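## Task

Take the purple jar out of the full tray and lift it. All other jars stay inside the tray, and the tray stays level on the table. At the end the gripper may hold or press nothing loose except the purple jar and the tray. The jar must be motionless in the air, its base more than a jar's height above the tops of the remaining jars, gripped firmly with the fingertips far below its lid, and touching nothing else.

## Robot and tools

Robot: two FANUC CRX-style six-joint arms, left_arm and right_arm, each ending in a Robotiq 2F-85 parallel gripper with a wrist camera. Names are just labels, not image sides. Bases in the scene frame: left_arm at (+0.039, +0.358, 0) m, right_arm at (-0.030, -0.393, 0) m, each turned slightly about z.

Scene frame: origin on the table top midway between the arms, +z up, +x out over the table, left_arm on the +y side. Results print each gripper's end_effector_position (metres) and end_effector_quat_wxyz in this frame; the position is the point between the closed pads and gets less accurate at long reach. Closed fingertips reach about 19 mm past it (6 mm when open). The gripper's +z runs along the fingers, its y axis is the closing direction, and a flat block juts about 9 cm toward its +x and turns with it. Closing moves the fingertips about 13 mm farther from the wrist, so allow that clearance over surfaces.

Tool execute_actions, argument actions: a list holding at most one item. Empty list = just read state. A wait item is {"steps": N} with N from 1 to 300 (1/30 s each), counted from the previous result. A motion item is {"rows": [...], "steps": N}, N at most 15 (default 15), 1 to 15 rows; one row per step, last row repeated if steps exceed rows. Optional pictures (boolean) toggles camera images.

Each row is one flat list of 18 numbers covering both arms, always all 18 even if one arm is idle: left_arm's six joint targets, then its gripper position, force_limit, speed; then the same nine for right_arm. Joint numbers are absolute target angles in radians (the same quantities as the Joint positions line), not offsets. Ranges in order: waist -3.491 to 3.491, shoulder -3.140 to 3.140, elbow -1.187 to 4.328, forearm roll -3.316 to 3.316, wrist pitch -3.140 to 3.140, wrist roll -3.927 to 3.927. A target more than 0.010 rad beyond a range end, and further out than the current angle, gets the whole call refused. Real stops may differ by 0.010 rad; a target past one is clipped and the result may say "joint sent to its limit" (possibly about an earlier motion); no such line does not prove room remains.

Gripper numbers are absolute commands scaled -1 to +1. position: +1 fully open (85 mm), pads touch near -0.8, -1 closes until blocked. force_limit: pad force, roughly 20 N at -1, 128 N at 0, 235 N at +1 on a 40 mm object. speed: roughly 20, 85, 150 mm/s at -1, 0, +1; a quick close adds up to about 12 N. To keep a gripper unchanged, repeat its previous three numbers (0 is a real command). Force and speed changes only apply after the position changes by at least 0.01; to soften a grip, open first.

Motion limits: joint targets advance at most 2.62 (waist, shoulder), 3.14 (elbow), 3.93 (wrist joints) rad/s, with 0.5 s to accelerate; an arm's joints are slowed together. Targets are held within 0.805 rad (waist, shoulder), 0.966 (elbow), 1.21 (wrist joints) of the measured angle, and scaled back if they would put the gripper over 70 mm from where it is. Large moves therefore need several calls. Between calls the arms keep heading to the last row sent until everything has almost stopped or a step is HELD.

Result lines: the state line per arm; Joint positions and Joint velocities, one block per arm (rad, rad/s); object_status per gripper: 0 moving, 1 blocked while opening, 2 blocked while closing (a grip), 3 reached target or pads met. A new position resets it to 0 until the fingers settle. position_measured is in counts: 3 open, ~78 = 60 mm, ~130 = 40 mm, ~180 = 20 mm, ~230 pads touching. If a grip slips the fingers reclose on their own, except after gripping at force_limit -1, where status stays 2 even if the object is gone. "joint command not followed" means a clearance check changed joint targets; HELD marks steps where the row was not fully sent. Flange force estimates external force on the gripper including held weight; it is noisy, worst during acceleration, and can read "no reading". MOTOR HOT warns of heating from holding loads; OVER-TEMPERATURE FAULT means brakes are set until cooling.

Faults: if contact torque reaches a joint's load limit (144 N m waist, shoulder, elbow; 36 N m wrist joints, held weight included) or any outside force reaches 150 N, that arm stops for 10 s, yields to the contact and drops the rest of the call. Avoid collisions between arms, hard pushes into the tray or table, and knocking jars or anything off the table. Occasional brief disturbances may tug on a held item or nudge objects.

To grip: send position -1 with a firm force_limit, keep sending -1, and confirm object_status 2, with fingers low on the jar body, then lift straight up well clear.

Cameras: cam_high and cam_low (896x504, fixed) and cam_left_wrist, cam_right_wrist (616x616 fisheye). Calibration (K, distortion, T_world_to_cam) is given per camera and may be a few degrees or millimetres off. zoom_image takes camera and region [x0, y0, x1, y1] in pixels (at most 504x504) and returns a closer look at that camera's latest image.

read_manual (section "licences") only returns licence texts. finished_scene(scene) ends the current scene, passing its number; it is final and reports success, so only call it once the jar is held still. Thinking and writing time lets the simulation run on.

Each tool is called after "Emit:" as name(argument=value, ...), one argument or row to a line, values as JSON.

## Session

Emit:
execute_actions(
  actions=[],
)

Scene clock: 0.00 s of 4400.00 s.
left_arm: end_effector_position=(+0.4359, +0.6728, +0.3420) position_measured=3 object_status=3 end_effector_quat_wxyz=(+0.049, +0.107, +0.722, -0.682) | right_arm: end_effector_position=(+0.2345, +0.0459, +0.3918) position_measured=3 object_status=3 end_effector_quat_wxyz=(+0.055, +0.001, +0.995, -0.084)
Joint positions: left_arm=[ 0.976  0.91   0.539  0.756 -2.563 -1.094] | right_arm=[ 1.177  0.29   0.552  0.153 -1.973 -1.327]
Joint velocities: left_arm=[ 0. -0.  0. -0. -0.  0.] | right_arm=[-0.    -0.     0.    -0.002  0.    -0.   ]
Flange force (N, the push that the arm receives, along the gripper's own x y z axes): no reading

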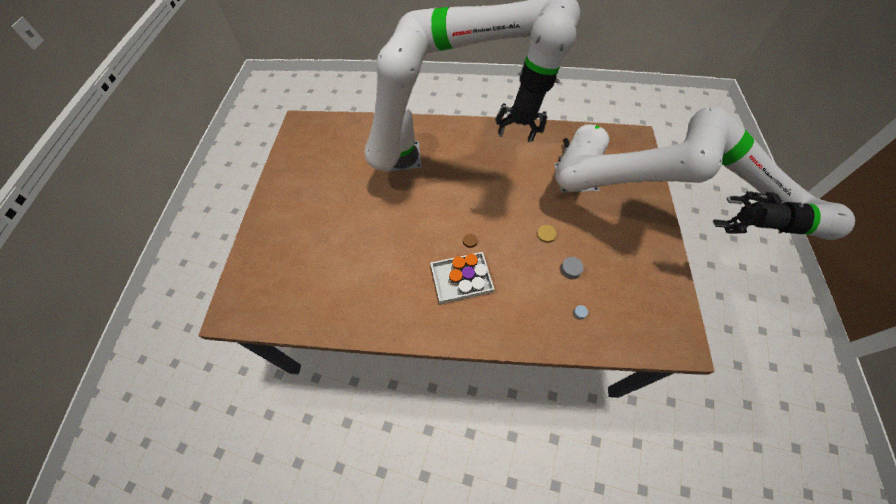

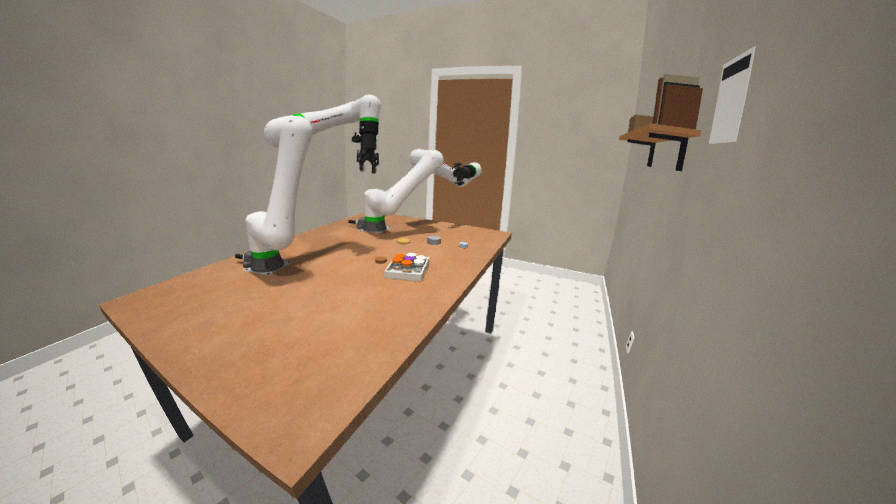

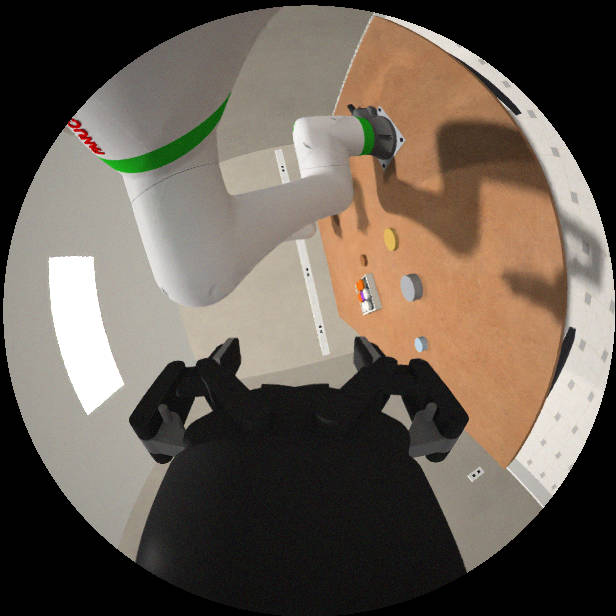

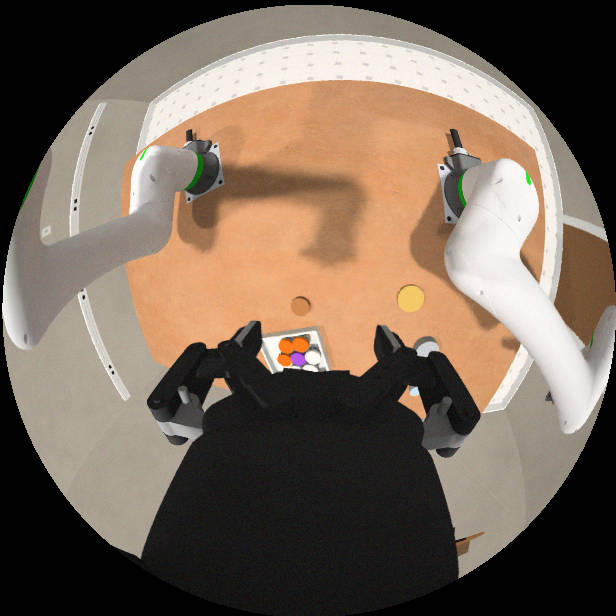

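Emit:
zoom_image(
  camera="cam_high",
  region=[410, 230, 520, 320],
)

Emit:
zoom_image(
  camera="cam_low",
  region=[370, 240, 450, 295],
)

Region (410, 230, 520, 320) of cam_high's 896x504 image, scaled by 4.582, with more detail than that image has; it fills the top 412 rows of this view, and the rest is white.

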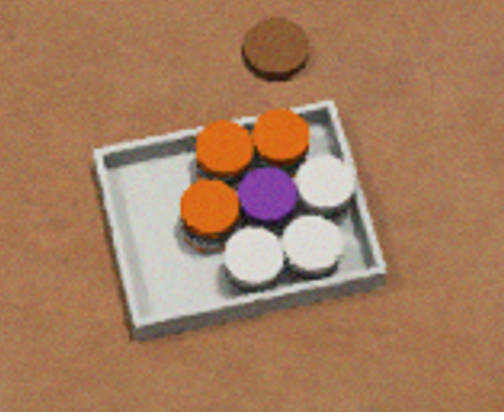

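Region (370, 240, 450, 295) of cam_low's 896x504 image, scaled by 6.300, with more detail than that image has; it fills the top 346 rows of this view, and the rest is white.

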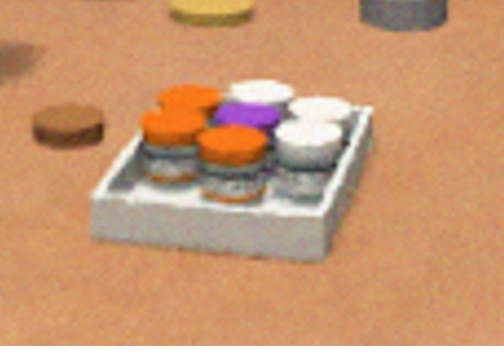

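Emit:
execute_actions(
  actions=[
    {"rows":[[0.976,0.91,0.539,0.756,-2.563,-1.094,1,0,0,0.437,0.495,0.325,0,-1.401,-1.883,1,0,0]]},
  ],
  pictures=false,
)

Emit:
execute_actions(
  actions=[
    {"steps":60},
  ],
)

Scene clock: 62.10 s of 4400.00 s.
left_arm: end_effector_position=(+0.4361, +0.6726, +0.3421) position_measured=3 object_status=3 end_effector_quat_wxyz=(+0.049, +0.107, +0.723, -0.681) | right_arm: end_effector_position=(+0.3662, +0.0179, +0.2988) position_measured=3 object_status=3 end_effector_quat_wxyz=(+0.034, +0.233, +0.971, -0.053)
Joint positions: left_arm=[ 0.976  0.91   0.539  0.756 -2.563 -1.094] | right_arm=[ 0.888  0.37   0.463  0.093 -1.749 -1.544]
Joint velocities: left_arm=[ 0.    -0.002  0.     0.     0.     0.002] | right_arm=[-0.675  0.187 -0.207 -0.139  0.521 -0.504]
Flange force (N, the push that the arm receives, along the gripper's own x y z axes): left_arm=[-1.2 2.2 -2.5] | right_arm=[0.8 5.2 -1.7]
Steps of this call (steps 1 to 90: nothing new was sent; then 58.60 s passed at rest; steps 91 to 105: all 15 steps of this action). Readings (joint positions | what the end effector reports):
91: left_arm=[0.976 0.910 0.539 0.756 -2.563 -1.094] | right_arm=[1.177 0.290 0.552 0.153 -1.972 -1.327] | left_arm position_measured=3 object_status=3 | right_arm position_measured=3 object_status=3
92: left_arm=[0.976 0.910 0.539 0.756 -2.563 -1.094] | right_arm=[1.173 0.291 0.551 0.152 -1.969 -1.330] | left_arm position_measured=3 object_status=3 | right_arm position_measured=3 object_status=3
94: left_arm=[0.976 0.910 0.539 0.756 -2.563 -1.094] | right_arm=[1.148 0.298 0.543 0.147 -1.950 -1.349] | left_arm position_measured=3 object_status=3 | right_arm position_measured=3 object_status=3
98: left_arm=[0.976 0.910 0.539 0.756 -2.563 -1.094] | right_arm=[1.051 0.325 0.513 0.127 -1.875 -1.422] | left_arm position_measured=3 object_status=3 | right_arm position_measured=3 object_status=3
105: the state above

Scene clock: 64.10 s of 4400.00 s.
left_arm: end_effector_position=(+0.4361, +0.6726, +0.3421) position_measured=3 object_status=3 end_effector_quat_wxyz=(+0.049, +0.107, +0.723, -0.681) | right_arm: end_effector_position=(+0.5455, -0.1301, +0.1499) position_measured=3 object_status=3 end_effector_quat_wxyz=(-0.000, +0.584, +0.812, -0.000)
Joint positions: left_arm=[ 0.976  0.91   0.539  0.756 -2.563 -1.094] | right_arm=[ 0.437  0.495  0.325 -0.    -1.401 -1.883]
Joint velocities: left_arm=[-0.     0.001 -0.     0.    -0.001  0.   ] | right_arm=[ 0.    -0.    -0.    -0.     0.001  0.   ]
Flange force (N, the push that the arm receives, along the gripper's own x y z axes): left_arm=[-1.1 2.5 -0.7] | right_arm=[1.0 2.5 -1.1]
Steps of this call (steps 1 to 45: the robot went on to your last target; steps 46 to 60: nothing new was sent). Readings (joint positions | what the end effector reports):
1: left_arm=[0.976 0.910 0.539 0.756 -2.563 -1.094] | right_arm=[0.865 0.376 0.456 0.089 -1.732 -1.561] | left_arm position_measured=3 object_status=3 | right_arm position_measured=3 object_status=3
2: left_arm=[0.976 0.910 0.539 0.756 -2.563 -1.094] | right_arm=[0.842 0.383 0.449 0.084 -1.714 -1.578] | left_arm position_measured=3 object_status=3 | right_arm position_measured=3 object_status=3
4: left_arm=[0.976 0.910 0.539 0.756 -2.563 -1.094] | right_arm=[0.797 0.395 0.435 0.074 -1.679 -1.612] | left_arm position_measured=3 object_status=3 | right_arm position_measured=3 object_status=3
8: left_arm=[0.976 0.910 0.539 0.756 -2.563 -1.094] | right_arm=[0.707 0.420 0.408 0.056 -1.610 -1.680] | left_arm position_measured=3 object_status=3 | right_arm position_measured=3 object_status=3
60: the state above
All arms were judged still, so your last target was given up. Only a new action makes them travel on or press farther. Fingers that are still opening or closing keep moving.
camera_calibration (this result's frames):
cam_left_wrist: T_world_to_cam=[[0.250634, 0.0894809, -0.963938, 0.153401], [0.951948, 0.158251, 0.262206, -0.580464], [0.176007, -0.983336, -0.045518, 0.751345], [0, 0, 0, 1]] pos_world=[0.381882, 0.816957, 0.33427]
cam_right_wrist: T_world_to_cam=[[0.938028, 0.342359, -0.0537936, -0.453404], [0.340053, -0.879323, 0.3334, -0.329907], [0.0668408, -0.331031, -0.941249, 0.211272], [0, 0, 0, 1]] pos_world=[0.52337, -0.0649303, 0.284461]

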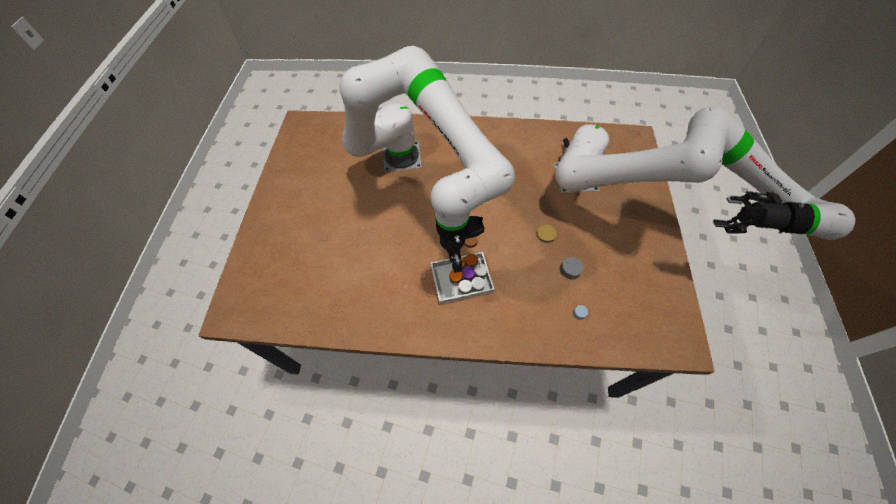

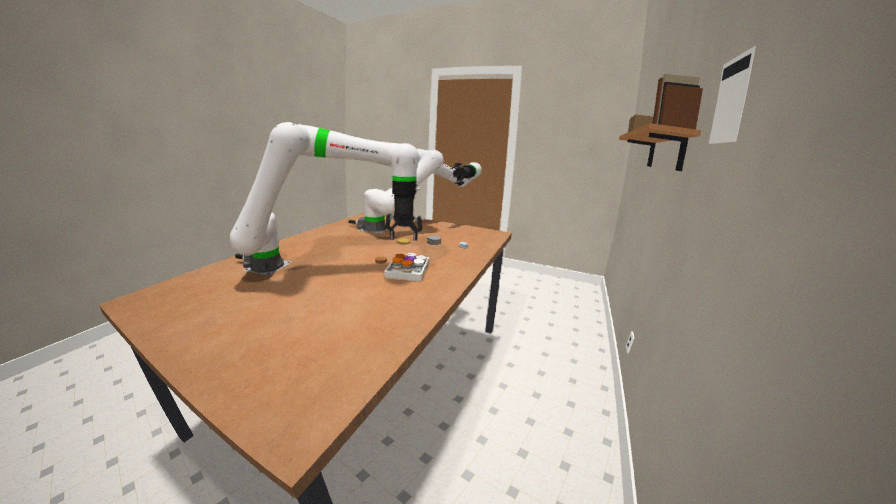

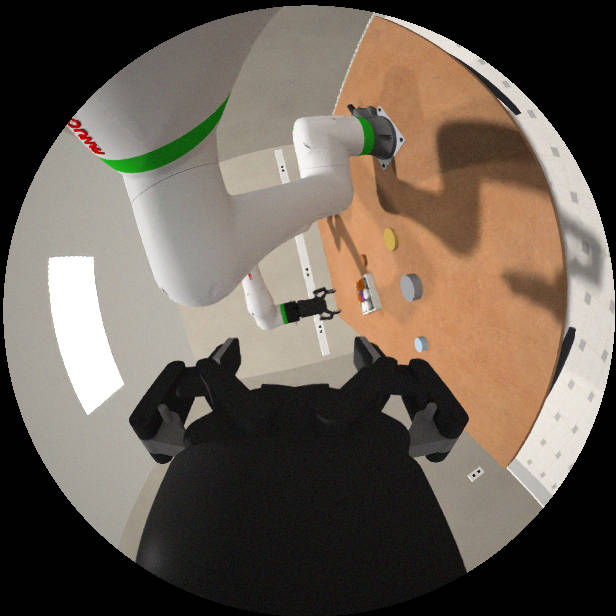

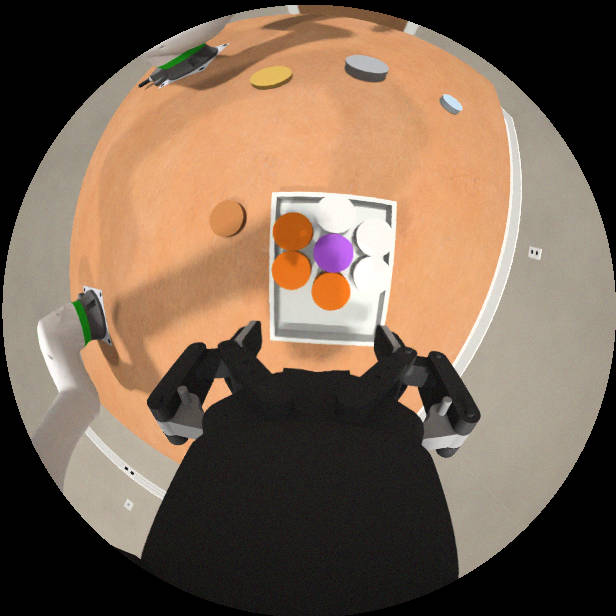

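Emit:
zoom_image(
  camera="cam_right_wrist",
  region=[240, 180, 420, 360],
)

Region (240, 180, 420, 360) of cam_right_wrist's 616x616 image, scaled by 2.800, with more detail than that image has.

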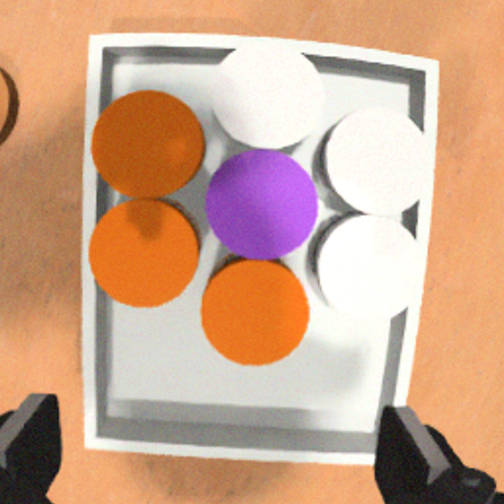

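Emit:
execute_actions(
  actions=[
    {"rows":[[0.976,0.91,0.539,0.756,-2.563,-1.094,1,0,0,0.594,0.617,0.367,0,-1.321,-2.054,1,0,0]]},
  ],
  pictures=false,
)

Emit:
execute_actions(
  actions=[
    {"steps":30},
  ],
)

Emit:
zoom_image(
  camera="cam_right_wrist",
  region=[200, 220, 440, 400],
)

Emit:
zoom_image(
  camera="cam_low",
  region=[360, 200, 470, 295],
)

Scene clock: 109.23 s of 4400.00 s.
left_arm: end_effector_position=(+0.4361, +0.6726, +0.3421) position_measured=3 object_status=3 end_effector_quat_wxyz=(+0.049, +0.107, +0.723, -0.681) | right_arm: end_effector_position=(+0.5223, -0.0187, +0.0902) position_measured=3 object_status=3 end_effector_quat_wxyz=(-0.000, +0.590, +0.807, +0.000)
Joint positions: left_arm=[ 0.976  0.91   0.539  0.756 -2.563 -1.094] | right_arm=[ 0.593  0.616  0.367 -0.    -1.321 -2.054]
Joint velocities: left_arm=[ 0.     0.    -0.     0.001 -0.001 -0.   ] | right_arm=[ 0.007  0.008  0.001  0.     0.002 -0.009]
Flange force (N, the push that the arm receives, along the gripper's own x y z axes): left_arm=[-0.9 2.2 -2.4] | right_arm=[2.1 0.6 -2.3]
Steps of this call (steps 1 to 90: nothing new was sent; then 41.63 s passed at rest; steps 91 to 105: all 15 steps of this action). Readings (joint positions | what the end effector reports):
91: left_arm=[0.976 0.910 0.539 0.756 -2.563 -1.094] | right_arm=[0.437 0.495 0.325 -0.000 -1.401 -1.883] | left_arm position_measured=3 object_status=3 | right_arm position_measured=3 object_status=3
92: left_arm=[0.976 0.910 0.539 0.756 -2.563 -1.094] | right_arm=[0.441 0.498 0.326 -0.000 -1.399 -1.888] | left_arm position_measured=3 object_status=3 | right_arm position_measured=3 object_status=3
94: left_arm=[0.976 0.910 0.539 0.756 -2.563 -1.094] | right_arm=[0.466 0.518 0.333 -0.000 -1.386 -1.915] | left_arm position_measured=3 object_status=3 | right_arm position_measured=3 object_status=3
98: left_arm=[0.976 0.910 0.539 0.756 -2.563 -1.094] | right_arm=[0.542 0.577 0.353 -0.000 -1.347 -1.998] | left_arm position_measured=3 object_status=3 | right_arm position_measured=3 object_status=3
105: the state above

Scene clock: 110.23 s of 4400.00 s.
left_arm: end_effector_position=(+0.4361, +0.6726, +0.3421) position_measured=3 object_status=3 end_effector_quat_wxyz=(+0.049, +0.107, +0.723, -0.681) | right_arm: end_effector_position=(+0.5221, -0.0183, +0.0898) position_measured=3 object_status=3 end_effector_quat_wxyz=(-0.000, +0.590, +0.808, -0.000)
Joint positions: left_arm=[ 0.976  0.91   0.539  0.756 -2.563 -1.094] | right_arm=[ 0.594  0.617  0.367  0.    -1.321 -2.054]
Joint velocities: left_arm=[-0.    -0.001  0.     0.     0.001  0.   ] | right_arm=[-0.001  0.     0.     0.002  0.     0.   ]
Flange force (N, the push that the arm receives, along the gripper's own x y z axes): left_arm=[-0.5 1.9 -0.8] | right_arm=[2.1 3.2 -1.9]
Steps of this call (steps 1 to 15: the robot went on to your last target; steps 16 to 30: nothing new was sent). Readings (joint positions | what the end effector reports):
1: left_arm=[0.976 0.910 0.539 0.756 -2.563 -1.094] | right_arm=[0.594 0.617 0.367 -0.000 -1.321 -2.054] | left_arm position_measured=3 object_status=3 | right_arm position_measured=3 object_status=3
2: left_arm=[0.976 0.910 0.539 0.756 -2.563 -1.094] | right_arm=[0.594 0.617 0.367 -0.000 -1.321 -2.054] | left_arm position_measured=3 object_status=3 | right_arm position_measured=3 object_status=3
4: left_arm=[0.976 0.910 0.539 0.756 -2.563 -1.094] | right_arm=[0.594 0.617 0.367 -0.000 -1.321 -2.054] | left_arm position_measured=3 object_status=3 | right_arm position_measured=3 object_status=3
8: left_arm=[0.976 0.910 0.539 0.756 -2.563 -1.094] | right_arm=[0.594 0.617 0.367 -0.000 -1.321 -2.054] | left_arm position_measured=3 object_status=3 | right_arm position_measured=3 object_status=3
30: the state above
All arms were judged still, so your last target was given up. Only a new action makes them travel on or press farther. Fingers that are still opening or closing keep moving.
camera_calibration (this result's frames):
cam_left_wrist: T_world_to_cam=[[0.250634, 0.0894808, -0.963938, 0.153401], [0.951948, 0.158251, 0.262206, -0.580464], [0.176007, -0.983336, -0.0455179, 0.751345], [0, 0, 0, 1]] pos_world=[0.381882, 0.816957, 0.33427]
cam_right_wrist: T_world_to_cam=[[0.94273, 0.329193, -0.0537806, -0.475732], [0.327702, -0.883988, 0.333431, -0.1973], [0.0622217, -0.33196, -0.941239, 0.19574], [0, 0, 0, 1]] pos_world=[0.500964, 0.0471742, 0.22444]

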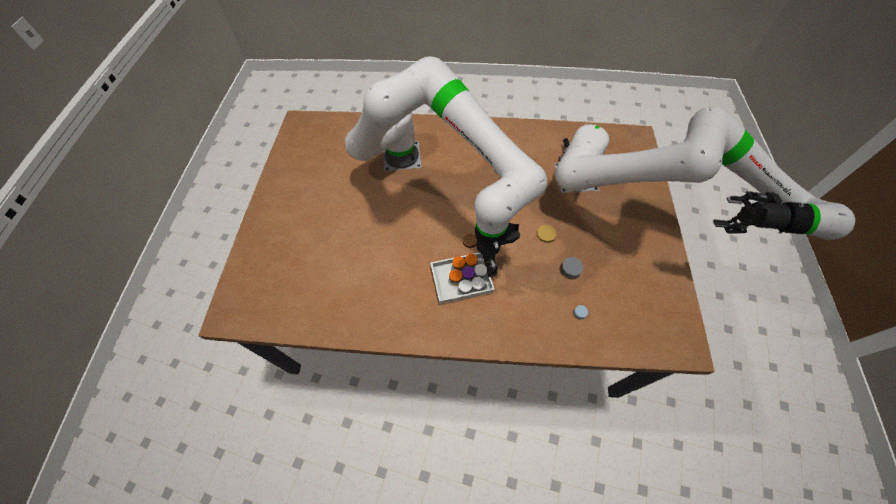

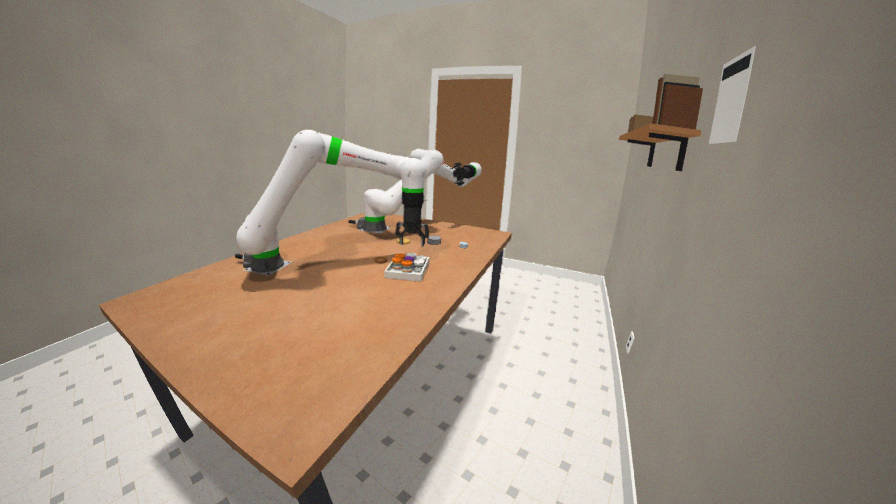

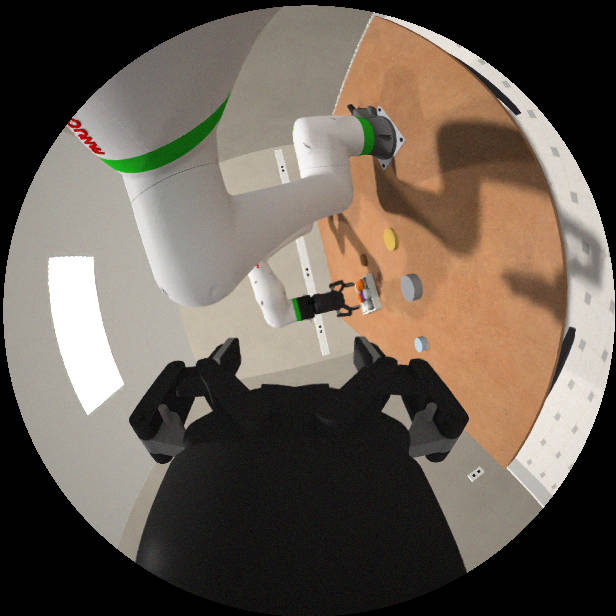

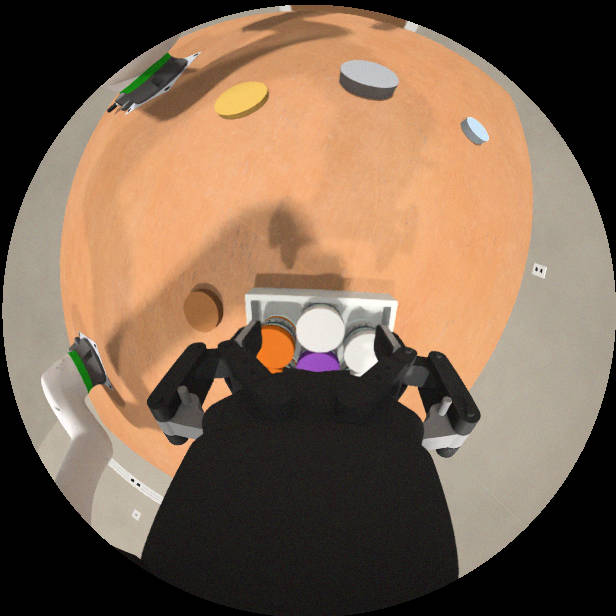

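Region (200, 220, 440, 400) of cam_right_wrist's 616x616 image, scaled by 2.100, with more detail than that image has; it fills the top 378 rows of this view, and the rest is white.

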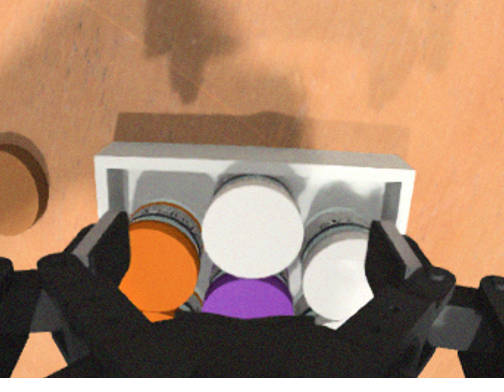

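Region (360, 200, 470, 295) of cam_low's 896x504 image, scaled by 4.582, with more detail than that image has; it fills the top 435 rows of this view, and the rest is white.

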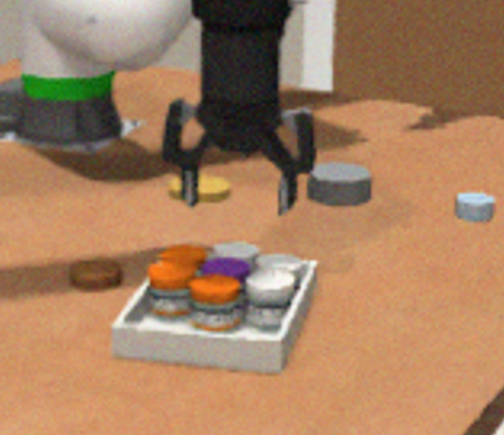

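Emit:
execute_actions(
  actions=[
    {"rows":[[0.976,0.91,0.539,0.756,-2.563,-1.094,1,0,0,0.594,0.6505,0.3112,0,-1.2315,-2.054,1,0,0]]},
  ],
)

Emit:
zoom_image(
  camera="cam_right_wrist",
  region=[200, 220, 440, 400],
)

Emit:
zoom_image(
  camera="cam_low",
  region=[370, 220, 450, 290],
)

Scene clock: 121.17 s of 4400.00 s.
left_arm: end_effector_position=(+0.4361, +0.6726, +0.3421) position_measured=3 object_status=3 end_effector_quat_wxyz=(+0.049, +0.107, +0.723, -0.681) | right_arm: end_effector_position=(+0.5221, -0.0183, +0.0450) position_measured=3 object_status=3 end_effector_quat_wxyz=(-0.000, +0.590, +0.808, +0.000)
Joint positions: left_arm=[ 0.976  0.91   0.539  0.756 -2.563 -1.094] | right_arm=[ 0.594  0.65   0.311 -0.    -1.232 -2.054]
Joint velocities: left_arm=[-0.    -0.002 -0.    -0.001 -0.    -0.001] | right_arm=[-0.001  0.001 -0.    -0.    -0.    -0.   ]
Flange force (N, the push that the arm receives, along the gripper's own x y z axes): left_arm=[0.4 2.2 0.2] | right_arm=[1.9 2.0 -1.4]
Steps of this call (steps 1 to 90: nothing new was sent; then 7.43 s passed at rest; steps 91 to 105: all 15 steps of this action). Readings (joint positions | what the end effector reports):
91: left_arm=[0.976 0.910 0.539 0.756 -2.563 -1.094] | right_arm=[0.594 0.617 0.367 0.000 -1.320 -2.054] | left_arm position_measured=3 object_status=3 | right_arm position_measured=3 object_status=3
92: left_arm=[0.976 0.910 0.539 0.756 -2.563 -1.094] | right_arm=[0.594 0.619 0.364 0.000 -1.314 -2.054] | left_arm position_measured=3 object_status=3 | right_arm position_measured=3 object_status=3
94: left_arm=[0.976 0.910 0.539 0.756 -2.563 -1.094] | right_arm=[0.594 0.633 0.340 0.000 -1.278 -2.054] | left_arm position_measured=3 object_status=3 | right_arm position_measured=3 object_status=3
98: left_arm=[0.976 0.910 0.539 0.756 -2.563 -1.094] | right_arm=[0.594 0.650 0.312 -0.000 -1.233 -2.054] | left_arm position_measured=3 object_status=3 | right_arm position_measured=3 object_status=3
105: the state above
camera_calibration (this result's frames):
cam_left_wrist: T_world_to_cam=[[0.250634, 0.0894807, -0.963938, 0.153401], [0.951948, 0.158251, 0.262206, -0.580464], [0.176007, -0.983336, -0.0455178, 0.751345], [0, 0, 0, 1]] pos_world=[0.381882, 0.816957, 0.33427]
cam_right_wrist: T_world_to_cam=[[0.942736, 0.329208, -0.0535834, -0.478141], [0.32766, -0.884051, 0.333306, -0.182305], [0.0623566, -0.331776, -0.941295, 0.153478], [0, 0, 0, 1]] pos_world=[0.500924, 0.0471615, 0.179611]

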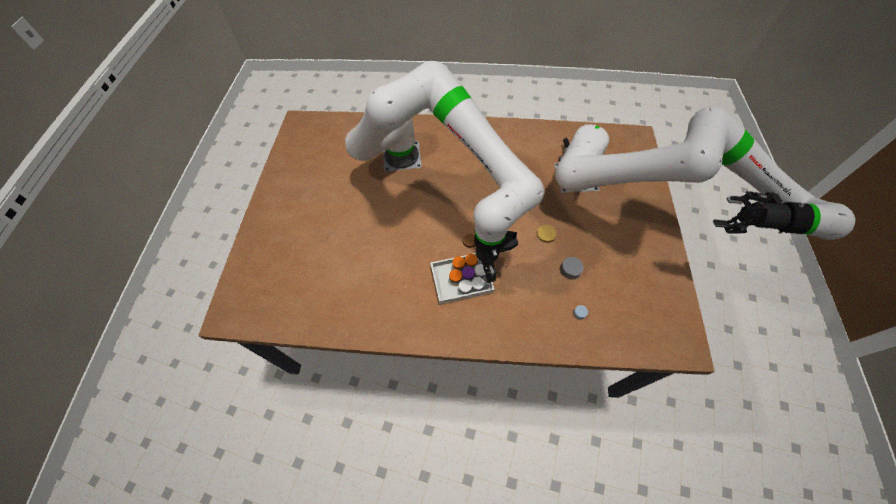

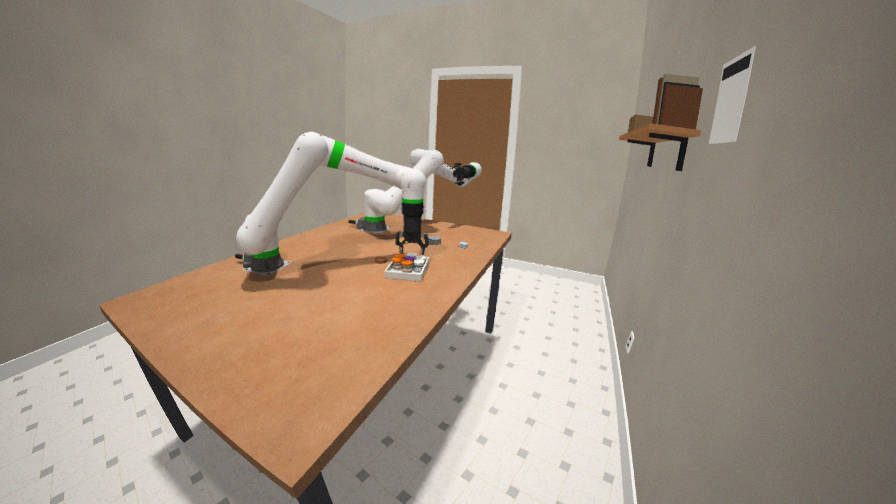

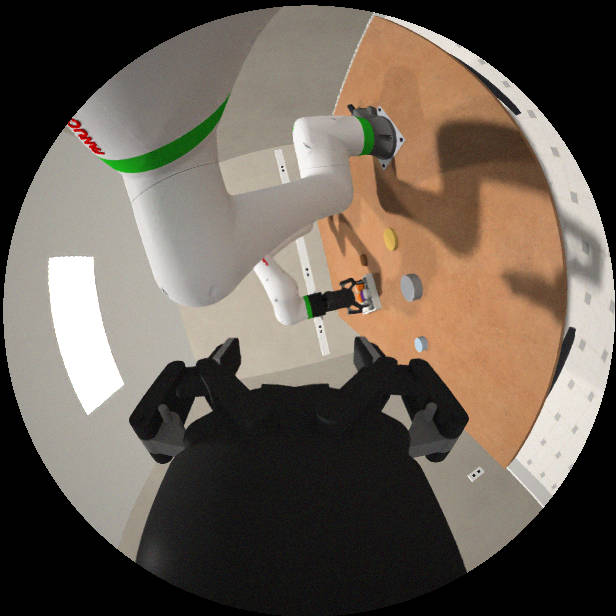

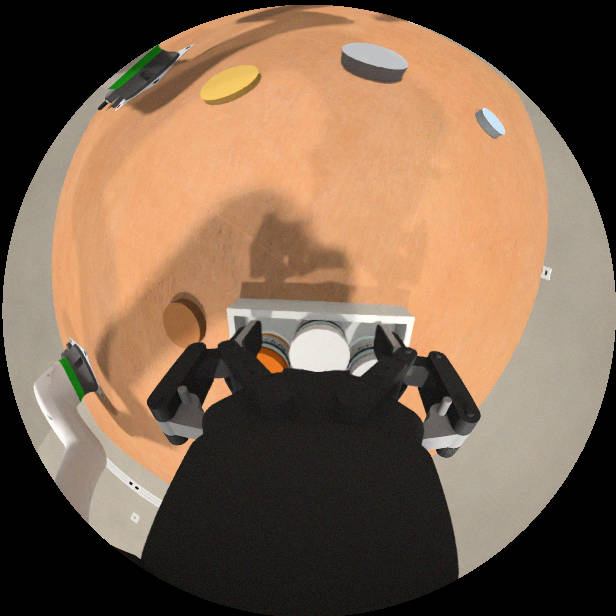

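Region (200, 220, 440, 400) of cam_right_wrist's 616x616 image, scaled by 2.100, with more detail than that image has; it fills the top 378 rows of this view, and the rest is white.

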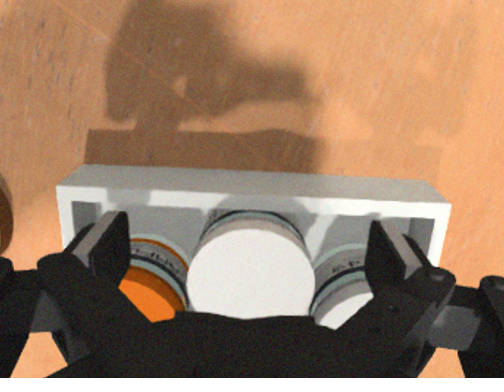

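Region (370, 220, 450, 290) of cam_low's 896x504 image, scaled by 6.300, with more detail than that image has; it fills the top 441 rows of this view, and the rest is white.

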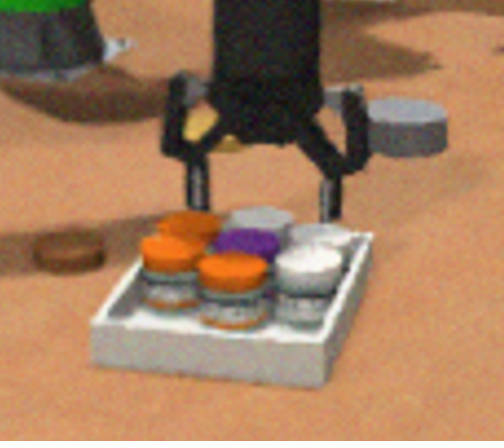

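Emit:
execute_actions(
  actions=[
    {"rows":[[0.976,0.91,0.539,0.756,-2.563,-1.094,1,0,0,0.594,0.6609,0.2985,0,-1.2084,-2.054,1,0,0]]},
  ],
)

Emit:
zoom_image(
  camera="cam_right_wrist",
  region=[200, 220, 440, 400],
)

Emit:
zoom_image(
  camera="cam_low",
  region=[370, 220, 450, 290],
)

Scene clock: 129.63 s of 4400.00 s.
left_arm: end_effector_position=(+0.4361, +0.6726, +0.3421) position_measured=3 object_status=3 end_effector_quat_wxyz=(+0.049, +0.107, +0.723, -0.681) | right_arm: end_effector_position=(+0.5222, -0.0184, +0.0331) position_measured=3 object_status=3 end_effector_quat_wxyz=(+0.000, +0.590, +0.808, +0.000)
Joint positions: left_arm=[ 0.976  0.91   0.539  0.756 -2.563 -1.094] | right_arm=[ 0.594  0.661  0.299  0.    -1.208 -2.054]
Joint velocities: left_arm=[-0.001  0.001  0.     0.001 -0.001 -0.001] | right_arm=[-0.001  0.001 -0.    -0.001  0.001  0.   ]
Flange force (N, the push that the arm receives, along the gripper's own x y z axes): left_arm=[-0.3 2.3 -1.4] | right_arm=[-6.0 0.6 -21.3]
Steps of this call (steps 1 to 15: the robot went on to your last target; steps 16 to 90: nothing new was sent; then 4.97 s passed at rest; steps 91 to 105: all 15 steps of this action). Readings (joint positions | what the end effector reports):
91: left_arm=[0.976 0.910 0.539 0.756 -2.563 -1.094] | right_arm=[0.594 0.651 0.311 0.000 -1.231 -2.054] | left_arm position_measured=3 object_status=3 | right_arm position_measured=3 object_status=3
92: left_arm=[0.976 0.910 0.539 0.756 -2.563 -1.094] | right_arm=[0.594 0.653 0.308 0.000 -1.225 -2.054] | left_arm position_measured=3 object_status=3 | right_arm position_measured=3 object_status=3
94: left_arm=[0.976 0.910 0.539 0.756 -2.563 -1.094] | right_arm=[0.594 0.659 0.301 0.000 -1.213 -2.054] | left_arm position_measured=3 object_status=3 | right_arm position_measured=3 object_status=3
98: left_arm=[0.976 0.910 0.539 0.756 -2.563 -1.094] | right_arm=[0.594 0.661 0.299 0.000 -1.209 -2.054] | left_arm position_measured=3 object_status=3 | right_arm position_measured=3 object_status=3
105: the state above
camera_calibration (this result's frames):
cam_left_wrist: T_world_to_cam=[[0.250634, 0.0894808, -0.963938, 0.153401], [0.951948, 0.158252, 0.262206, -0.580464], [0.176007, -0.983336, -0.0455179, 0.751345], [0, 0, 0, 1]] pos_world=[0.381882, 0.816957, 0.33427]
cam_right_wrist: T_world_to_cam=[[0.942756, 0.329165, -0.0534964, -0.478815], [0.32758, -0.884021, 0.333464, -0.178415], [0.0624725, -0.331899, -0.941244, 0.142162], [0, 0, 0, 1]] pos_world=[0.500969, 0.0470702, 0.167689]

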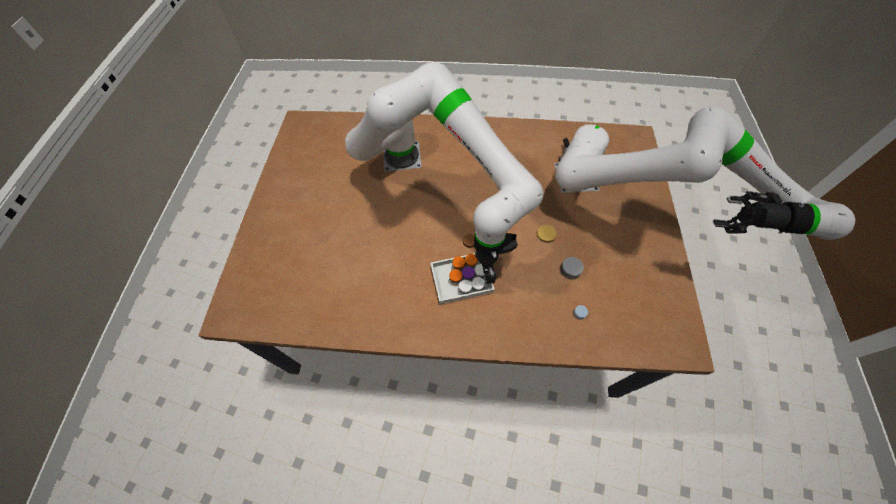

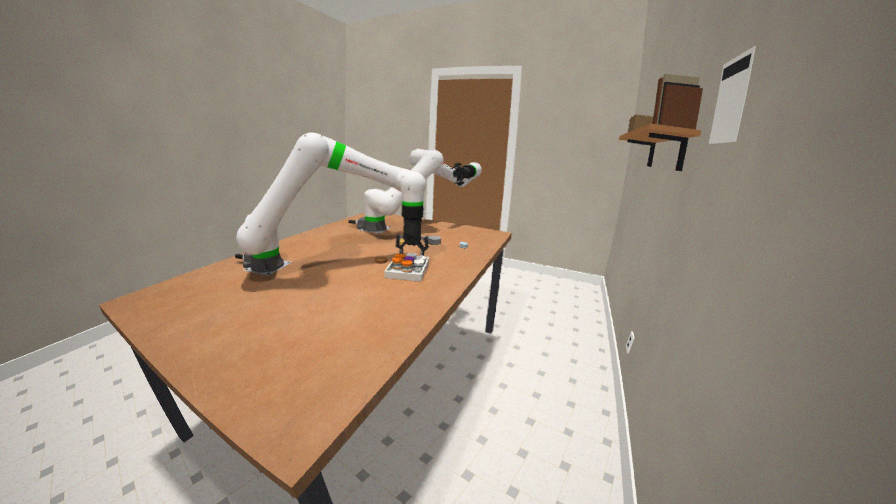

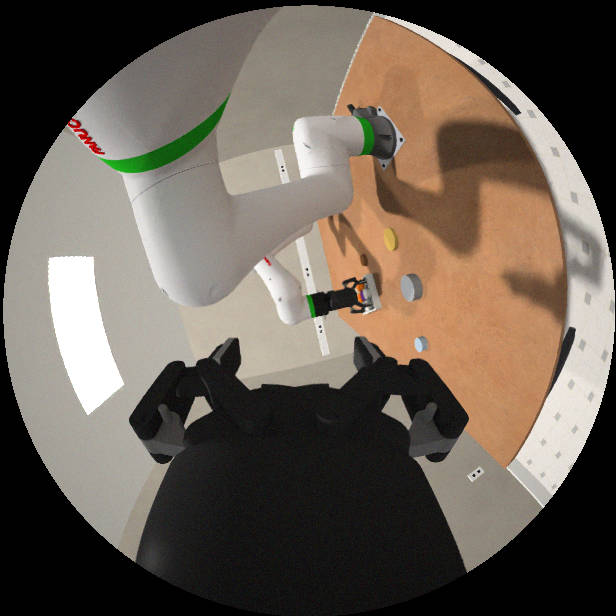

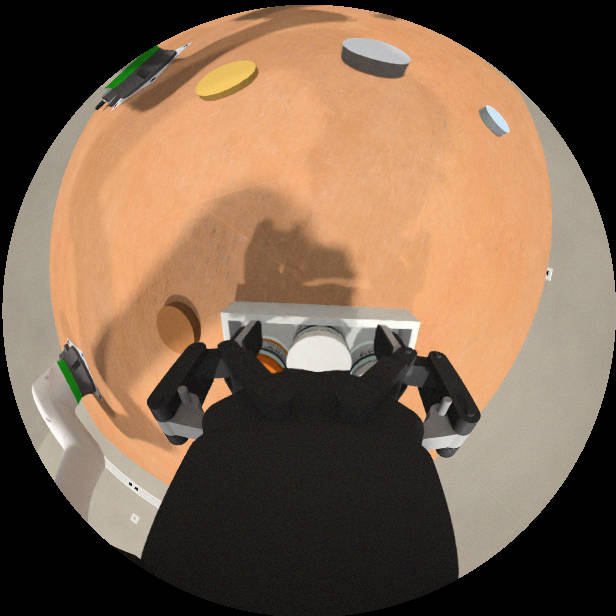

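Region (200, 220, 440, 400) of cam_right_wrist's 616x616 image, scaled by 2.100, with more detail than that image has; it fills the top 378 rows of this view, and the rest is white.

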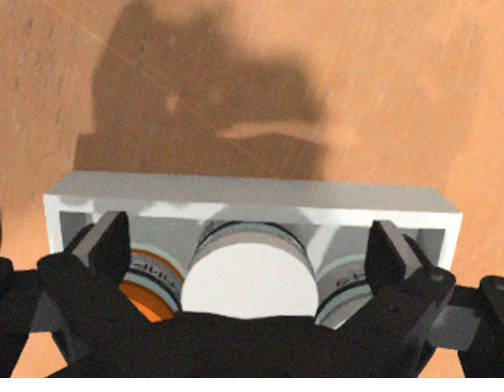

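Region (370, 220, 450, 290) of cam_low's 896x504 image, scaled by 6.300, with more detail than that image has; it fills the top 441 rows of this view, and the rest is white.

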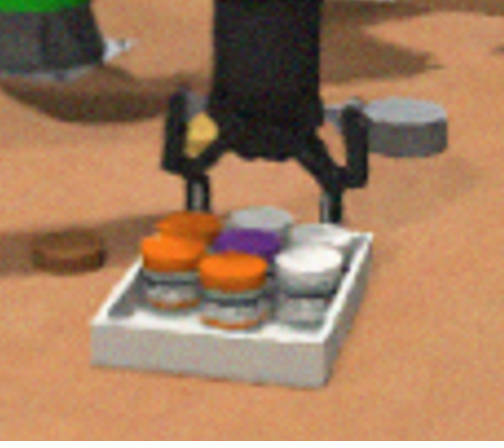

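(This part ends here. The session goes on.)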